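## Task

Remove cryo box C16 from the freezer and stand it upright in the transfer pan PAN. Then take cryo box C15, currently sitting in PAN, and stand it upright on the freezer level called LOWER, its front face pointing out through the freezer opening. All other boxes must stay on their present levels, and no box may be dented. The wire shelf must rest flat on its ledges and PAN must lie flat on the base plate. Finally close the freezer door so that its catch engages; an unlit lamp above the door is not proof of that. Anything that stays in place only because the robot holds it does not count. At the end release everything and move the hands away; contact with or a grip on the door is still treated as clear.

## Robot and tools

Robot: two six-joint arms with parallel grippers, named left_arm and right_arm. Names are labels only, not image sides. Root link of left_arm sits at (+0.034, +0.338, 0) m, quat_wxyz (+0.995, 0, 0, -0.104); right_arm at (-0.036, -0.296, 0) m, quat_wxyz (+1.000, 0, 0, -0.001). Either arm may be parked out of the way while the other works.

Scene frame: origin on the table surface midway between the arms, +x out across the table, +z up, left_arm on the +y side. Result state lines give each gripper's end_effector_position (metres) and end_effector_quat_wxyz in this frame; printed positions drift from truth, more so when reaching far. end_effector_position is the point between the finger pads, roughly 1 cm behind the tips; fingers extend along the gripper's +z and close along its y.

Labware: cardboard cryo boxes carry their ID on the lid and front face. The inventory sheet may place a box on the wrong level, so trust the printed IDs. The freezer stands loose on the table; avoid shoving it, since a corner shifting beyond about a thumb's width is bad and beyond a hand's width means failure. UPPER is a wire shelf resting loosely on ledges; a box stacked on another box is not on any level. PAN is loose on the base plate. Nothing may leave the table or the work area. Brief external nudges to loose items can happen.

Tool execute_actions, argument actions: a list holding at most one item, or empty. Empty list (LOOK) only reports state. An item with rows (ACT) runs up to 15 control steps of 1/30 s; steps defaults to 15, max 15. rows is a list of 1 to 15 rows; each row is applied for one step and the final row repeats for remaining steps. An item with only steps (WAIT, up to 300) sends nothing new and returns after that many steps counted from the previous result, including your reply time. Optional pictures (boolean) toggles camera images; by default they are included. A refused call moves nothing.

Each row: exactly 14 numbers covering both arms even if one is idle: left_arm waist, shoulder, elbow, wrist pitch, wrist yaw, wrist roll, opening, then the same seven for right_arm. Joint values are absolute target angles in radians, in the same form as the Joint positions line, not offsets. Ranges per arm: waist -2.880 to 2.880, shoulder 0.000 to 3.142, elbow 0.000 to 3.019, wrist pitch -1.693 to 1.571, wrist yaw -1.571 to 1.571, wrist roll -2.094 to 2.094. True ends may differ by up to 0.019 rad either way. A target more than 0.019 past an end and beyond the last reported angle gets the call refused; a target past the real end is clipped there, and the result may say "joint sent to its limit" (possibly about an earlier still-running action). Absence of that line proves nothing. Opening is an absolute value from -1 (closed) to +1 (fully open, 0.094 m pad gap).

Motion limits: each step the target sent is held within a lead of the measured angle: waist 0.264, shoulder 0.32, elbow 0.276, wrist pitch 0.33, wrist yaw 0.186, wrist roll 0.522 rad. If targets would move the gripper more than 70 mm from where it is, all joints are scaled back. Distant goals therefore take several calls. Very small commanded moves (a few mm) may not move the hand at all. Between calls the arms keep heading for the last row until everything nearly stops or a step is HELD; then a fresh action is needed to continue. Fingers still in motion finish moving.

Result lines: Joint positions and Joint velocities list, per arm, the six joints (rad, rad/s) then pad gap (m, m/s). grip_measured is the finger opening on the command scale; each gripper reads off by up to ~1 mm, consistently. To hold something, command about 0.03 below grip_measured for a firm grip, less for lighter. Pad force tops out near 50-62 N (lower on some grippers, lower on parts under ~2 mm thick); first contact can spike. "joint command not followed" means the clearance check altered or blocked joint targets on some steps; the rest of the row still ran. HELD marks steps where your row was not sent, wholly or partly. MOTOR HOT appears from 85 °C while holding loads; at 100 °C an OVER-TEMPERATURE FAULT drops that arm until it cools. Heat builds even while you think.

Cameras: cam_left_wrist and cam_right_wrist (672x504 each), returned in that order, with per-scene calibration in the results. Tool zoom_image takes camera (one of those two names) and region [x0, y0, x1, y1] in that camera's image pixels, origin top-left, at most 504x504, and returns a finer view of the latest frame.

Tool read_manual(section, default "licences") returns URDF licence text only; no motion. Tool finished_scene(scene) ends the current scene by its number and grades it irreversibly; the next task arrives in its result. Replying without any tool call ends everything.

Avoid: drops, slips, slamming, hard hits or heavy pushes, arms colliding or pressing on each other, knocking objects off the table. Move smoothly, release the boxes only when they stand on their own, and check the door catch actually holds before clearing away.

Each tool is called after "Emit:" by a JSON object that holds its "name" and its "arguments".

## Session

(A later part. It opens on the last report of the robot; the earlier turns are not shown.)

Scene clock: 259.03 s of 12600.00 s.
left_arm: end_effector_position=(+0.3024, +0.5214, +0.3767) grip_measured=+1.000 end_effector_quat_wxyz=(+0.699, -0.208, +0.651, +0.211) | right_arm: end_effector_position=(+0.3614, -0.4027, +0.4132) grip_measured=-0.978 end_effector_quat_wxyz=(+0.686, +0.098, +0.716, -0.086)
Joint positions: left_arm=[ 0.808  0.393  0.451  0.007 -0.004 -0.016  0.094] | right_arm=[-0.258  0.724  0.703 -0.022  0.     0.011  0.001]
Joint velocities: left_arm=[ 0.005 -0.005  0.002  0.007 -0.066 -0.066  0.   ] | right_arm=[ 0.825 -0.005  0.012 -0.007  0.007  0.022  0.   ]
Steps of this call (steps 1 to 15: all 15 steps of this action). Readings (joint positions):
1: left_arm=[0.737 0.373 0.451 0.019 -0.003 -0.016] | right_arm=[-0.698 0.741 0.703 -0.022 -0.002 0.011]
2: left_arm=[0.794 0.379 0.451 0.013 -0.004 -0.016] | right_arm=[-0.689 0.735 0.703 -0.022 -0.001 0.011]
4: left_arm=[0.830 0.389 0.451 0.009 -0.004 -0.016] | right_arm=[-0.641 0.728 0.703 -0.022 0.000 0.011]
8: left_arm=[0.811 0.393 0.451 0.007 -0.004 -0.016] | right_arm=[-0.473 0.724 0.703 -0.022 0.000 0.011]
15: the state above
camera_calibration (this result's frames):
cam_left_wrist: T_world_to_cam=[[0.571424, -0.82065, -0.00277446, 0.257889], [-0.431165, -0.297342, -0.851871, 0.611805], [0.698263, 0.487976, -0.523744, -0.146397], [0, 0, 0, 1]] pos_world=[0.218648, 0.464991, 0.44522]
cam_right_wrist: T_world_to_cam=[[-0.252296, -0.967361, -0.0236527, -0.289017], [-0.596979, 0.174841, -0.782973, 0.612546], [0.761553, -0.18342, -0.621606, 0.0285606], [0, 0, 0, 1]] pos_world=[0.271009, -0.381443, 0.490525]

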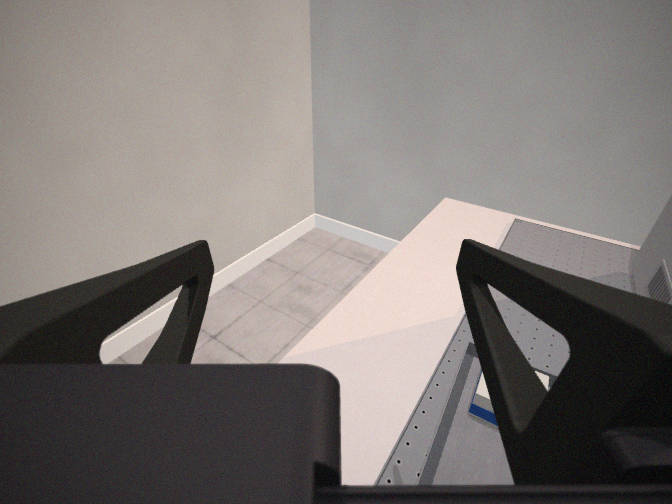

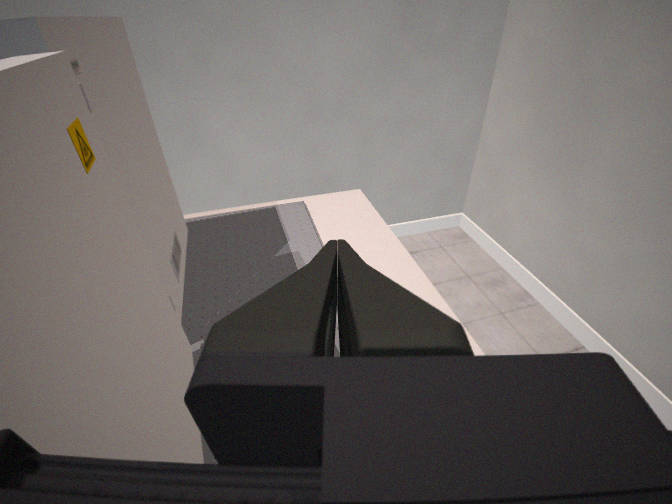

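Emit:
{"name": "execute_actions", "arguments": {"actions": [{"rows":[[0.8,0.4,0.5,0,0,0,1,-0.175,0.714,0.74,0,0,0,-1],[0.8,0.4,0.5,0,0,0,1,-0.15,0.714,0.74,0,0,0,-1],[0.8,0.4,0.5,0,0,0,1,-0.125,0.714,0.74,0,0,0,-1],[0.8,0.4,0.5,0,0,0,1,-0.1,0.714,0.74,0,0,0,-1],[0.8,0.4,0.5,0,0,0,1,-0.075,0.714,0.74,0,0,0,-1],[0.8,0.4,0.5,0,0,0,1,-0.05,0.714,0.74,0,0,0,-1],[0.8,0.4,0.5,0,0,0,1,-0.025,0.714,0.74,0,0,0,-1],[0.8,0.4,0.5,0,0,0,1,0,0.714,0.74,0,0,0,-1],[0.8,0.4,0.5,0,0,0,1,0.025,0.714,0.74,0,0,0,-1],[0.8,0.4,0.5,0,0,0,1,0.05,0.714,0.74,0,0,0,-1],[0.8,0.4,0.5,0,0,0,1,0.075,0.714,0.74,0,0,0,-1],[0.8,0.4,0.5,0,0,0,1,0.1,0.714,0.74,0,0,0,-1],[0.8,0.4,0.5,0,0,0,1,0.13,0.714,0.74,0,0,0,-1],[0.8,0.4,0.5,0,0,0,1,0.16,0.714,0.74,0,0,0,-1],[0.8,0.4,0.5,0,0,0,1,0.19,0.714,0.74,0,0,0,-1]]}], "pictures": false}}

Emit:
{"name": "execute_actions", "arguments": {"actions": [{"rows":[[0.8,0.4,0.5,0,0,0,1,0.22,0.714,0.74,0,0,0,-1],[0.8,0.4,0.5,0,0,0,1,0.25,0.714,0.74,0,0,0,-1],[0.8,0.4,0.5,0,0,0,1,0.28,0.714,0.74,0,0,0,-1],[0.8,0.4,0.5,0,0,0,1,0.31,0.714,0.74,0,0,0,-1],[0.8,0.4,0.5,0,0,0,1,0.34,0.714,0.74,0,0,0,-1],[0.8,0.4,0.5,0,0,0,1,0.37,0.714,0.74,0,0,0,-1],[0.8,0.4,0.5,0,0,0,1,0.4,0.714,0.74,0,0,0,-1],[0.8,0.4,0.5,0,0,0,1,0.43,0.714,0.74,0,0,0,-1],[0.8,0.4,0.5,0,0,0,1,0.46,0.714,0.74,0,0,0,-1],[0.8,0.4,0.5,0,0,0,1,0.49,0.714,0.74,0,0,0,-1],[0.8,0.4,0.5,0,0,0,1,0.52,0.714,0.74,0,0,0,-1],[0.8,0.4,0.5,0,0,0,1,0.55,0.714,0.74,0,0,0,-1],[0.8,0.4,0.5,0,0,0,1,0.58,0.714,0.74,0,0,0,-1]]}]}}

Scene clock: 266.37 s of 12600.00 s.
left_arm: end_effector_position=(+0.3024, +0.5214, +0.3767) grip_measured=+1.000 end_effector_quat_wxyz=(+0.699, -0.208, +0.651, +0.211) | right_arm: end_effector_position=(+0.3725, -0.2495, +0.4136) grip_measured=-0.978 end_effector_quat_wxyz=(+0.691, -0.038, +0.721, +0.040)
Joint positions: left_arm=[ 0.808  0.393  0.451  0.007 -0.004 -0.016  0.094] | right_arm=[ 0.121  0.724  0.703 -0.022  0.007  0.006  0.001]
Joint velocities: left_arm=[-0.005  0.015 -0.002 -0.002  0.022  0.051  0.   ] | right_arm=[ 0.864  0.005  0.002  0.012 -0.066  0.037  0.001]
Steps of this call (steps 1 to 30: the robot went on to your last target; steps 31 to 90: nothing new was sent; then 3.83 s passed at rest; steps 91 to 105: all 15 steps of this action). Readings (joint positions):
91: left_arm=[0.808 0.393 0.451 0.007 -0.004 -0.016] | right_arm=[-0.191 0.724 0.703 -0.022 0.000 0.011]
92: left_arm=[0.808 0.393 0.451 0.007 -0.004 -0.016] | right_arm=[-0.188 0.724 0.703 -0.022 0.000 0.011]
94: left_arm=[0.808 0.393 0.451 0.007 -0.004 -0.016] | right_arm=[-0.165 0.724 0.703 -0.022 0.000 0.011]
98: left_arm=[0.808 0.393 0.451 0.007 -0.004 -0.016] | right_arm=[-0.063 0.724 0.703 -0.022 0.009 0.006]
105: the state above

Scene clock: 266.87 s of 12600.00 s.
left_arm: end_effector_position=(+0.3024, +0.5214, +0.3767) grip_measured=+1.000 end_effector_quat_wxyz=(+0.699, -0.208, +0.651, +0.211) | right_arm: end_effector_position=(+0.3124, -0.0783, +0.4137) grip_measured=-0.979 end_effector_quat_wxyz=(+0.665, -0.197, +0.694, +0.193)
Joint positions: left_arm=[ 0.808  0.393  0.451  0.007 -0.004 -0.016  0.094] | right_arm=[ 0.565  0.723  0.703 -0.022  0.003  0.006  0.001]
Joint velocities: left_arm=[ 0.005 -0.015  0.002  0.002  0.007 -0.037  0.   ] | right_arm=[ 0.63   0.005 -0.012 -0.007 -0.066 -0.037 -0.001]
Steps of this call (steps 1 to 15: all 15 steps of this action). Readings (joint positions):
1: left_arm=[0.808 0.393 0.451 0.007 -0.004 -0.016] | right_arm=[0.150 0.724 0.703 -0.022 0.007 0.006]
2: left_arm=[0.808 0.393 0.451 0.007 -0.004 -0.016] | right_arm=[0.181 0.724 0.703 -0.022 0.007 0.006]
4: left_arm=[0.808 0.393 0.451 0.007 -0.004 -0.016] | right_arm=[0.242 0.724 0.703 -0.022 0.007 0.006]
8: left_arm=[0.808 0.393 0.451 0.007 -0.004 -0.016] | right_arm=[0.365 0.724 0.703 -0.022 0.013 0.006]
15: the state above
camera_calibration (this result's frames):
cam_left_wrist: T_world_to_cam=[[0.571424, -0.82065, -0.00277446, 0.257889], [-0.431165, -0.297342, -0.851871, 0.611805], [0.698263, 0.487976, -0.523744, -0.146397], [0, 0, 0, 1]] pos_world=[0.218648, 0.464991, 0.44522]
cam_right_wrist: T_world_to_cam=[[0.53525, -0.844489, -0.018562, -0.226068], [-0.531979, -0.319944, -0.783986, 0.468413], [0.656129, 0.429504, -0.6205, 0.206127], [0, 0, 0, 1]] pos_world=[0.234942, -0.129578, 0.490935]

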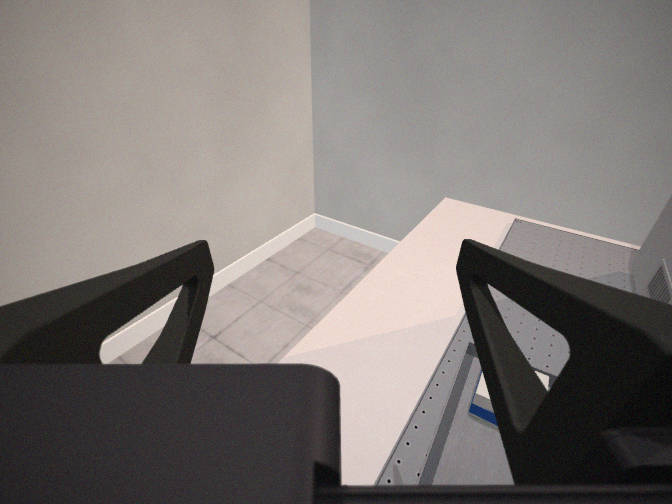

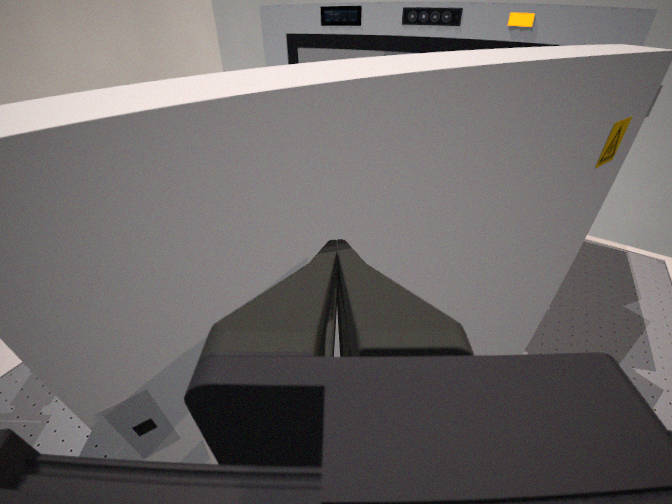

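Emit:
{"name": "execute_actions", "arguments": {"actions": [{"rows":[[0.8,0.4,0.5,0,0,0,1,0.58,0.75,0.75,0.025,0,0,-1],[0.8,0.4,0.5,0,0,0,1,0.58,0.785,0.76,0.05,0,0,-1],[0.8,0.4,0.5,0,0,0,1,0.58,0.82,0.77,0.075,0,0,-1],[0.8,0.4,0.5,0,0,0,1,0.58,0.855,0.78,0.1,0,0,-1],[0.8,0.4,0.5,0,0,0,1,0.58,0.89,0.79,0.125,0,0,-1],[0.8,0.4,0.5,0,0,0,1,0.58,0.925,0.8,0.15,0,0,-1],[0.8,0.4,0.5,0,0,0,1,0.58,0.96,0.81,0.175,0,0,-1],[0.8,0.4,0.5,0,0,0,1,0.58,0.995,0.825,0.2,0,0,-1],[0.8,0.4,0.5,0,0,0,1,0.58,1.03,0.84,0.225,0,0,-1],[0.8,0.4,0.5,0,0,0,1,0.58,1.065,0.855,0.25,0,0,-1],[0.8,0.4,0.5,0,0,0,1,0.58,1.1,0.87,0.27,0,0,-1],[0.8,0.4,0.5,0,0,0,1,0.58,1.135,0.885,0.29,0,0,-1],[0.8,0.4,0.5,0,0,0,1,0.58,1.17,0.9,0.31,0,0,-1],[0.8,0.4,0.5,0,0,0,1,0.58,1.205,0.915,0.33,0,0,-1],[0.8,0.4,0.5,0,0,0,1,0.58,1.24,0.93,0.35,0,0,-1]]}], "pictures": false}}

Emit:
{"name": "execute_actions", "arguments": {"actions": [{"rows":[[0.8,0.4,0.5,0,0,0,1,0.58,1.27,0.96,0.35,0,0,-1],[0.8,0.4,0.5,0,0,0,1,0.58,1.3,0.99,0.35,0,0,-1],[0.8,0.4,0.5,0,0,0,1,0.58,1.33,1.02,0.35,0,0,-1],[0.8,0.4,0.5,0,0,0,1,0.58,1.36,1.05,0.35,0,0,-1],[0.8,0.4,0.5,0,0,0,1,0.58,1.39,1.08,0.35,0,0,-1],[0.8,0.4,0.5,0,0,0,1,0.58,1.42,1.11,0.35,0,0,-1],[0.8,0.4,0.5,0,0,0,1,0.58,1.45,1.14,0.35,0,0,-1],[0.8,0.4,0.5,0,0,0,1,0.58,1.48,1.175,0.35,0,0,-1],[0.8,0.4,0.5,0,0,0,1,0.58,1.51,1.21,0.34,0,0,-1],[0.8,0.4,0.5,0,0,0,1,0.58,1.54,1.24,0.34,0,0,-1],[0.8,0.4,0.5,0,0,0,1,0.58,1.565,1.27,0.34,0,0,-1],[0.8,0.4,0.5,0,0,0,1,0.58,1.59,1.3,0.33,0,0,-1],[0.8,0.4,0.5,0,0,0,1,0.58,1.61,1.325,0.33,0,0,-1],[0.8,0.4,0.5,0,0,0,1,0.58,1.63,1.35,0.33,0,0,-1],[0.8,0.4,0.5,0,0,0,1,0.58,1.645,1.37,0.33,0,0,-1]]}], "pictures": false}}

Emit:
{"name": "execute_actions", "arguments": {"actions": [{"rows":[[0.8,0.4,0.5,0,0,0,1,0.58,1.66,1.39,0.325,0,0,-1],[0.8,0.4,0.5,0,0,0,1,0.58,1.673,1.405,0.32,0,0,-1],[0.8,0.4,0.5,0,0,0,1,0.58,1.685,1.42,0.315,0,0,-1],[0.8,0.4,0.5,0,0,0,1,0.58,1.697,1.437,0.31,0,0,-1],[0.8,0.4,0.5,0,0,0,1,0.58,1.709,1.453,0.305,0,0,-1],[0.8,0.4,0.5,0,0,0,1,0.58,1.721,1.47,0.3,0,0,-1],[0.8,0.4,0.5,0,0,0,1,0.58,1.733,1.486,0.295,0,0,-1],[0.8,0.4,0.5,0,0,0,1,0.58,1.745,1.503,0.29,0,0,-1],[0.8,0.4,0.5,0,0,0,1,0.58,1.757,1.52,0.285,0,0,-1],[0.8,0.4,0.5,0,0,0,1,0.58,1.769,1.536,0.28,0,0,-1],[0.8,0.4,0.5,0,0,0,1,0.58,1.781,1.553,0.275,0,0,-1],[0.8,0.4,0.5,0,0,0,1,0.58,1.793,1.57,0.27,0,0,-1]]}]}}

Scene clock: 278.80 s of 12600.00 s.
left_arm: end_effector_position=(+0.3024, +0.5214, +0.3767) grip_measured=+1.000 end_effector_quat_wxyz=(+0.699, -0.208, +0.651, +0.211) | right_arm: end_effector_position=(+0.4184, +0.0005, +0.3783) grip_measured=-0.980 end_effector_quat_wxyz=(+0.667, -0.202, +0.689, +0.200)
Joint positions: left_arm=[ 0.808  0.393  0.451  0.007 -0.004 -0.016  0.094] | right_arm=[0.584 1.162 0.845 0.287 0.006 0.006 0.001]
Joint velocities: left_arm=[-0.005 -0.015  0.007 -0.017  0.007  0.051  0.   ] | right_arm=[-0.015  1.06   0.408  0.603 -0.007 -0.007 -0.001]
Steps of this call (steps 1 to 30: the robot went on to your last target; steps 31 to 90: nothing new was sent; then 8.43 s passed at rest; steps 91 to 105: all 15 steps of this action). Readings (joint positions):
91: left_arm=[0.808 0.393 0.451 0.007 -0.004 -0.016] | right_arm=[0.590 0.724 0.703 -0.018 0.001 0.006]
92: left_arm=[0.808 0.393 0.451 0.007 -0.004 -0.016] | right_arm=[0.590 0.729 0.703 -0.007 0.001 0.006]
94: left_arm=[0.808 0.393 0.451 0.007 -0.004 -0.016] | right_arm=[0.590 0.760 0.708 0.033 0.001 0.006]
98: left_arm=[0.808 0.393 0.451 0.007 -0.004 -0.016] | right_arm=[0.586 0.891 0.745 0.130 0.006 0.006]
105: the state above

Scene clock: 279.30 s of 12600.00 s.
left_arm: end_effector_position=(+0.3024, +0.5214, +0.3767) grip_measured=+1.000 end_effector_quat_wxyz=(+0.699, -0.208, +0.651, +0.211) | right_arm: end_effector_position=(+0.5570, +0.0925, +0.3768) grip_measured=-0.980 end_effector_quat_wxyz=(+0.672, -0.202, +0.684, +0.202)
Joint positions: left_arm=[ 0.808  0.393  0.451  0.007 -0.004 -0.016  0.094] | right_arm=[0.584 1.603 1.268 0.319 0.002 0.006 0.001]
Joint velocities: left_arm=[-0.015 -0.005 -0.002 -0.012  0.007  0.037  0.   ] | right_arm=[-0.005  0.62   0.779 -0.002  0.022 -0.022 -0.001]
Steps of this call (steps 1 to 15: all 15 steps of this action). Readings (joint positions):
1: left_arm=[0.808 0.393 0.451 0.007 -0.004 -0.016] | right_arm=[0.584 1.196 0.860 0.303 0.006 0.006]
2: left_arm=[0.808 0.393 0.451 0.007 -0.004 -0.016] | right_arm=[0.584 1.230 0.879 0.312 0.005 0.006]
4: left_arm=[0.808 0.393 0.451 0.007 -0.004 -0.016] | right_arm=[0.584 1.293 0.925 0.318 0.004 0.006]
8: left_arm=[0.808 0.393 0.451 0.007 -0.004 -0.016] | right_arm=[0.584 1.411 1.043 0.319 0.002 0.006]
15: the state above

Scene clock: 279.80 s of 12600.00 s.
left_arm: end_effector_position=(+0.3024, +0.5214, +0.3767) grip_measured=+1.000 end_effector_quat_wxyz=(+0.699, -0.208, +0.651, +0.211) | right_arm: end_effector_position=(+0.6153, +0.1311, +0.3934) grip_measured=-0.980 end_effector_quat_wxyz=(+0.684, -0.198, +0.670, +0.207)
Joint positions: left_arm=[ 0.808  0.393  0.451  0.007 -0.004 -0.016  0.094] | right_arm=[0.584 1.772 1.507 0.287 0.    0.006 0.001]
Joint velocities: left_arm=[-0.015  0.005  0.002  0.002  0.022 -0.037  0.   ] | right_arm=[-0.005  0.132  0.154 -0.037 -0.022  0.007  0.   ]
Steps of this call (steps 1 to 15: all 15 steps of this action). Readings (joint positions):
1: left_arm=[0.808 0.393 0.451 0.007 -0.004 -0.016] | right_arm=[0.584 1.623 1.292 0.319 0.002 0.006]
2: left_arm=[0.808 0.393 0.451 0.007 -0.004 -0.016] | right_arm=[0.584 1.640 1.314 0.319 0.002 0.006]
4: left_arm=[0.808 0.393 0.451 0.007 -0.004 -0.016] | right_arm=[0.584 1.666 1.347 0.319 0.002 0.006]
8: left_arm=[0.808 0.393 0.451 0.007 -0.004 -0.016] | right_arm=[0.584 1.707 1.407 0.312 0.002 0.006]
15: the state above
camera_calibration (this result's frames):
cam_left_wrist: T_world_to_cam=[[0.571424, -0.82065, -0.00277446, 0.257889], [-0.431165, -0.297342, -0.851871, 0.611805], [0.698263, 0.487976, -0.523744, -0.146397], [0, 0, 0, 1]] pos_world=[0.218648, 0.464991, 0.44522]
cam_right_wrist: T_world_to_cam=[[0.555113, -0.831574, -0.0182788, -0.22581], [-0.48142, -0.303293, -0.822343, 0.662364], [0.678296, 0.465293, -0.568698, -0.133842], [0, 0, 0, 1]] pos_world=[0.53501, 0.0753889, 0.464447]

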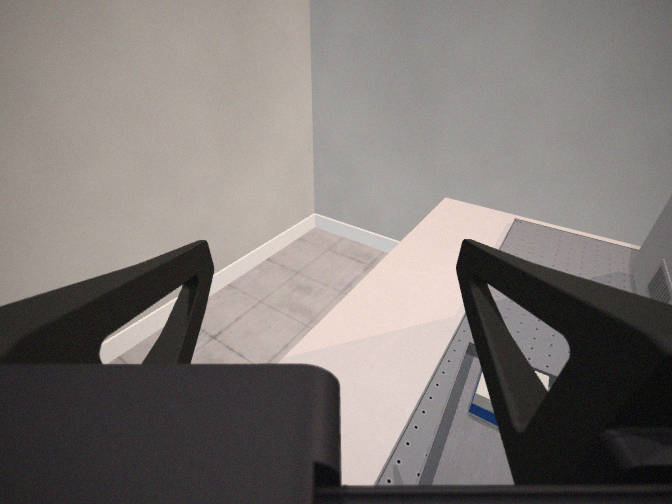

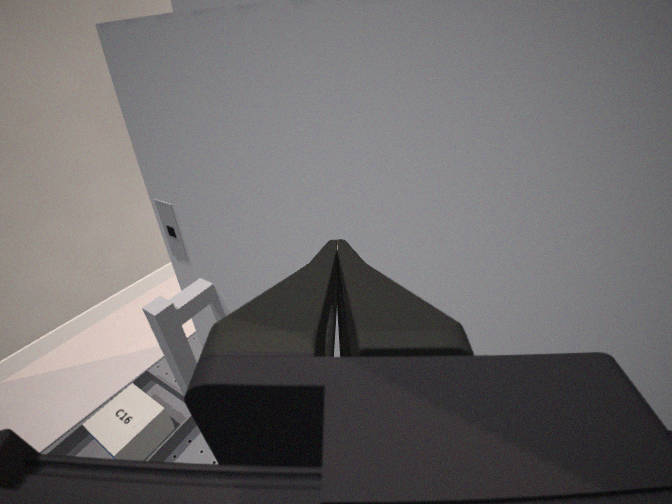

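Push further, and turn the left camera to see the door gap from the side.

Emit:
{"name": "execute_actions", "arguments": {"actions": [{"rows":[[0.6,1.0,0.7,0.3,0.9,0,1,0.58,1.805,1.585,0.265,0,0,-1],[0.6,1.0,0.7,0.3,0.9,0,1,0.58,1.815,1.6,0.26,0,0,-1],[0.6,1.0,0.7,0.3,0.9,0,1,0.58,1.825,1.615,0.26,0,0,-1],[0.6,1.0,0.7,0.3,0.9,0,1,0.58,1.835,1.63,0.255,0,0,-1],[0.6,1.0,0.7,0.3,0.9,0,1,0.58,1.845,1.645,0.25,0,0,-1],[0.6,1.0,0.7,0.3,0.9,0,1,0.58,1.855,1.66,0.25,0,0,-1]]}], "pictures": false}}

Emit:
{"name": "execute_actions", "arguments": {"actions": [{"steps":12}]}}

Scene clock: 283.43 s of 12600.00 s.
left_arm: end_effector_position=(+0.4816, +0.3787, +0.3271) grip_measured=+1.000 end_effector_quat_wxyz=(+0.651, +0.144, +0.718, -0.203) | right_arm: end_effector_position=(+0.6172, +0.1583, +0.3982) grip_measured=-0.980 end_effector_quat_wxyz=(+0.681, -0.211, +0.666, +0.219)
Joint positions: left_arm=[ 0.602  1.056  0.665  0.278  0.89  -0.016  0.094] | right_arm=[ 0.609  1.812  1.575  0.26  -0.012  0.006  0.001]
Joint velocities: left_arm=[ 0.015 -0.142 -0.002  0.002  0.095  0.022  0.   ] | right_arm=[ 0.015 -0.005 -0.002 -0.002 -0.007  0.037 -0.001]
Steps of this call (steps 1 to 15: the robot went on to your last target; steps 16 to 94: nothing new was sent; steps 95 to 109: all 15 steps of this action). Readings (joint positions):
95: left_arm=[0.802 0.403 0.453 0.026 0.029 -0.016] | right_arm=[0.584 1.778 1.510 0.283 0.000 0.006]
96: left_arm=[0.781 0.430 0.460 0.066 0.076 -0.016] | right_arm=[0.584 1.780 1.514 0.280 -0.000 0.006]
98: left_arm=[0.722 0.521 0.495 0.134 0.180 -0.016] | right_arm=[0.586 1.784 1.524 0.273 -0.005 0.006]
102: left_arm=[0.629 0.793 0.607 0.245 0.474 -0.016] | right_arm=[0.600 1.800 1.557 0.261 -0.011 0.006]
109: the state above

Scene clock: 283.83 s of 12600.00 s.
left_arm: end_effector_position=(+0.4721, +0.3742, +0.3469) grip_measured=+1.000 end_effector_quat_wxyz=(+0.665, +0.157, +0.704, -0.194) | right_arm: end_effector_position=(+0.6172, +0.1583, +0.3982) grip_measured=-0.980 end_effector_quat_wxyz=(+0.681, -0.211, +0.666, +0.219)
Joint positions: left_arm=[ 0.602  1.009  0.665  0.281  0.896 -0.016  0.094] | right_arm=[ 0.609  1.812  1.575  0.26  -0.012  0.006  0.001]
Joint velocities: left_arm=[-0.005 -0.005 -0.002  0.002 -0.051 -0.037  0.   ] | right_arm=[ 0.005 -0.015 -0.017  0.007 -0.022  0.007  0.001]
Steps of this call (steps 1 to 12: the robot went on to your last target). Readings (joint positions):
1: left_arm=[0.602 1.049 0.665 0.278 0.893 -0.016] | right_arm=[0.609 1.812 1.575 0.260 -0.012 0.006]
2: left_arm=[0.602 1.040 0.665 0.278 0.894 -0.016] | right_arm=[0.609 1.812 1.575 0.260 -0.012 0.006]
4: left_arm=[0.602 1.023 0.665 0.280 0.895 -0.016] | right_arm=[0.609 1.812 1.575 0.260 -0.012 0.006]
8: left_arm=[0.602 1.009 0.665 0.281 0.896 -0.016] | right_arm=[0.609 1.812 1.575 0.260 -0.012 0.006]
12: the state above
camera_calibration (this result's frames):
cam_left_wrist: T_world_to_cam=[[-0.475678, -0.87847, 0.0449672, 0.539389], [-0.553706, 0.259318, -0.791305, 0.444339], [0.683477, -0.401305, -0.609766, 0.16088], [0, 0, 0, 1]] pos_world=[0.392651, 0.423174, 0.425452]
cam_right_wrist: T_world_to_cam=[[0.58521, -0.810682, -0.0179866, -0.226087], [-0.468837, -0.320177, -0.823213, 0.670787], [0.661605, 0.490185, -0.567448, -0.13921], [0, 0, 0, 1]] pos_world=[0.5389, 0.0997241, 0.469139]

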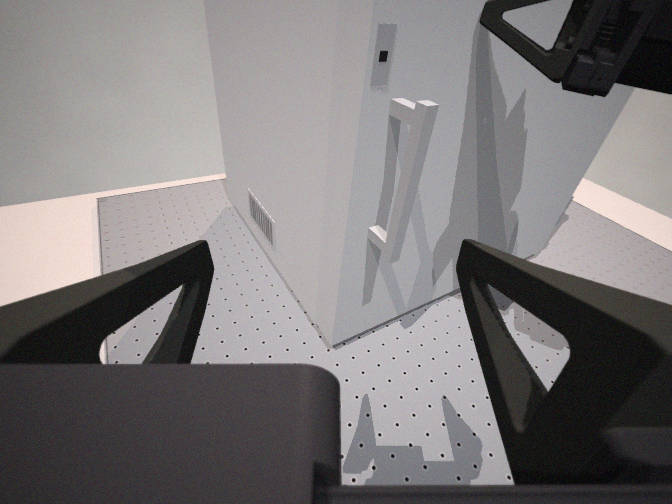

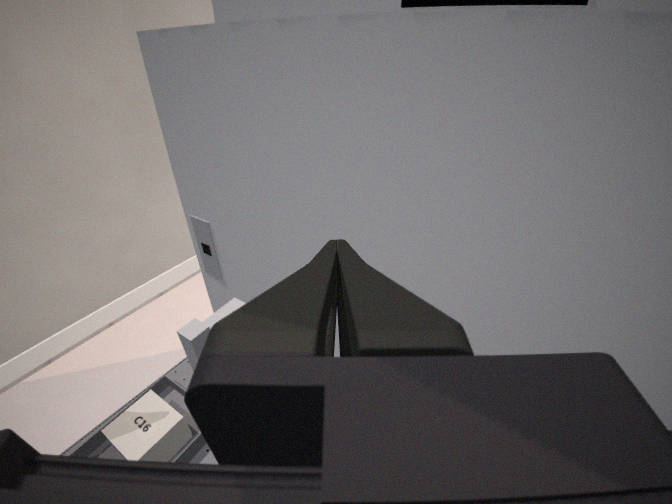

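Emit:
{"name": "execute_actions", "arguments": {"actions": [{"rows":[[0.6,1.0,0.7,0.3,0.9,0,1,0.55,0.2,0.45,-0.25,0,0,1]]}], "pictures": false}}

Emit:
{"name": "execute_actions", "arguments": {"actions": [{"steps":45}]}}

Emit:
{"name": "zoom_image", "arguments": {"camera": "cam_left_wrist", "region": [250, 200, 410, 360]}}

Scene clock: 287.63 s of 12600.00 s.
left_arm: end_effector_position=(+0.4721, +0.3742, +0.3469) grip_measured=+1.000 end_effector_quat_wxyz=(+0.665, +0.157, +0.704, -0.194) | right_arm: end_effector_position=(+0.3639, -0.0464, +0.2426) grip_measured=+1.000 end_effector_quat_wxyz=(+0.473, -0.239, +0.836, +0.140)
Joint positions: left_arm=[ 0.602  1.009  0.665  0.281  0.896 -0.016  0.094] | right_arm=[ 0.56   1.07   0.732 -0.201 -0.007  0.006  0.094]
Joint velocities: left_arm=[ 0.005 -0.005 -0.012  0.002 -0.095 -0.051  0.   ] | right_arm=[-0.024 -1.988 -1.707 -0.144  0.051 -0.051  0.   ]
Steps of this call (steps 1 to 30: the robot went on to your last target; steps 31 to 99: nothing new was sent; steps 100 to 114: all 15 steps of this action). Readings (joint positions):
100: left_arm=[0.602 1.009 0.665 0.281 0.896 -0.016] | right_arm=[0.609 1.798 1.558 0.233 -0.014 0.006]
101: left_arm=[0.602 1.009 0.665 0.281 0.896 -0.016] | right_arm=[0.608 1.762 1.510 0.176 -0.013 0.006]
103: left_arm=[0.602 1.009 0.665 0.281 0.896 -0.016] | right_arm=[0.601 1.674 1.389 0.062 -0.012 0.006]
107: left_arm=[0.602 1.009 0.665 0.281 0.896 -0.016] | right_arm=[0.578 1.482 1.155 -0.104 -0.010 0.006]
114: the state above

Scene clock: 289.13 s of 12600.00 s.
left_arm: end_effector_position=(+0.4721, +0.3742, +0.3469) grip_measured=+1.000 end_effector_quat_wxyz=(+0.665, +0.157, +0.704, -0.194) | right_arm: end_effector_position=(+0.2021, -0.1477, +0.3548) grip_measured=+1.000 end_effector_quat_wxyz=(+0.675, -0.195, +0.684, +0.197)
Joint positions: left_arm=[ 0.602  1.009  0.665  0.281  0.896 -0.016  0.094] | right_arm=[ 0.56   0.19   0.426 -0.248 -0.005  0.006  0.094]
Joint velocities: left_arm=[-0.005 -0.015 -0.017 -0.012  0.022 -0.037  0.   ] | right_arm=[-0.015 -0.005 -0.022  0.002  0.037  0.007  0.   ]
Steps of this call (steps 1 to 45: the robot went on to your last target). Readings (joint positions):
1: left_arm=[0.602 1.009 0.665 0.281 0.896 -0.016] | right_arm=[0.560 1.001 0.671 -0.206 -0.007 0.006]
2: left_arm=[0.602 1.009 0.665 0.281 0.896 -0.016] | right_arm=[0.560 0.928 0.609 -0.211 -0.007 0.006]
4: left_arm=[0.602 1.009 0.665 0.281 0.896 -0.016] | right_arm=[0.560 0.754 0.494 -0.229 -0.006 0.006]
8: left_arm=[0.602 1.009 0.665 0.281 0.896 -0.016] | right_arm=[0.560 0.398 0.411 -0.248 -0.006 0.006]
45: the state above
All arms were judged still, so your last target was given up. Only a new action makes them travel on or press farther. Fingers that are still opening or closing keep moving.
camera_calibration (this result's frames):
cam_left_wrist: T_world_to_cam=[[-0.475678, -0.87847, 0.0449672, 0.539389], [-0.553706, 0.259318, -0.791305, 0.444339], [0.683477, -0.401305, -0.609766, 0.16088], [0, 0, 0, 1]] pos_world=[0.392651, 0.423174, 0.425452]
cam_right_wrist: T_world_to_cam=[[0.53861, -0.84235, -0.0185765, -0.227109], [-0.510998, -0.30905, -0.802103, 0.345105], [0.66991, 0.441513, -0.596897, 0.262399], [0, 0, 0, 1]] pos_world=[0.122888, -0.200503, 0.429216]

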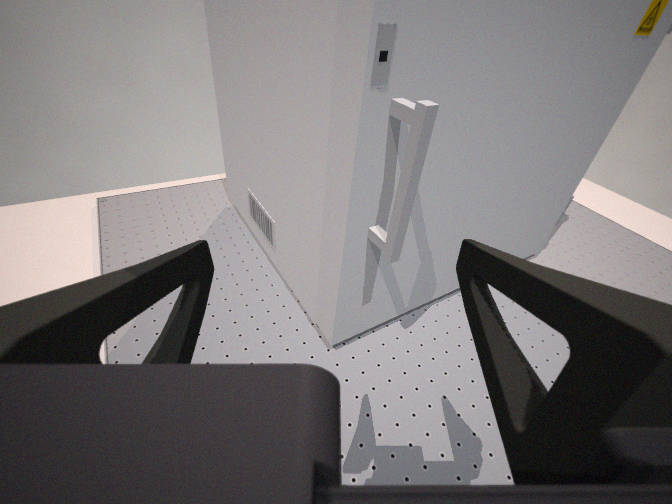

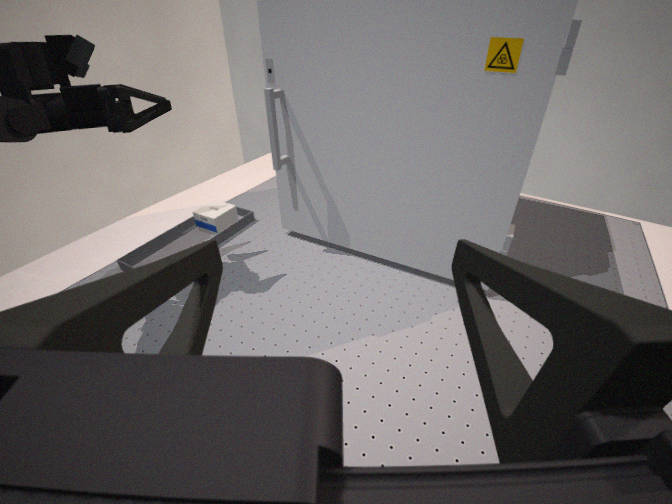

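Region (250, 200, 410, 360) of cam_left_wrist's 672x504 image, scaled by 3.150, with more detail than that image has.

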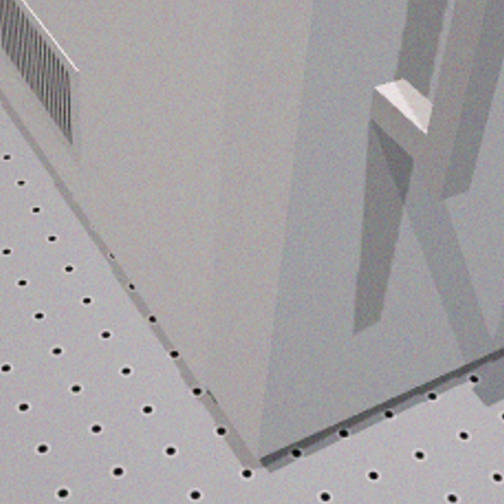

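No spring-back, matches the initial view.

Emit:
{"name": "finished_scene", "arguments": {"scene": 1}}

The scene is finished: the task was done.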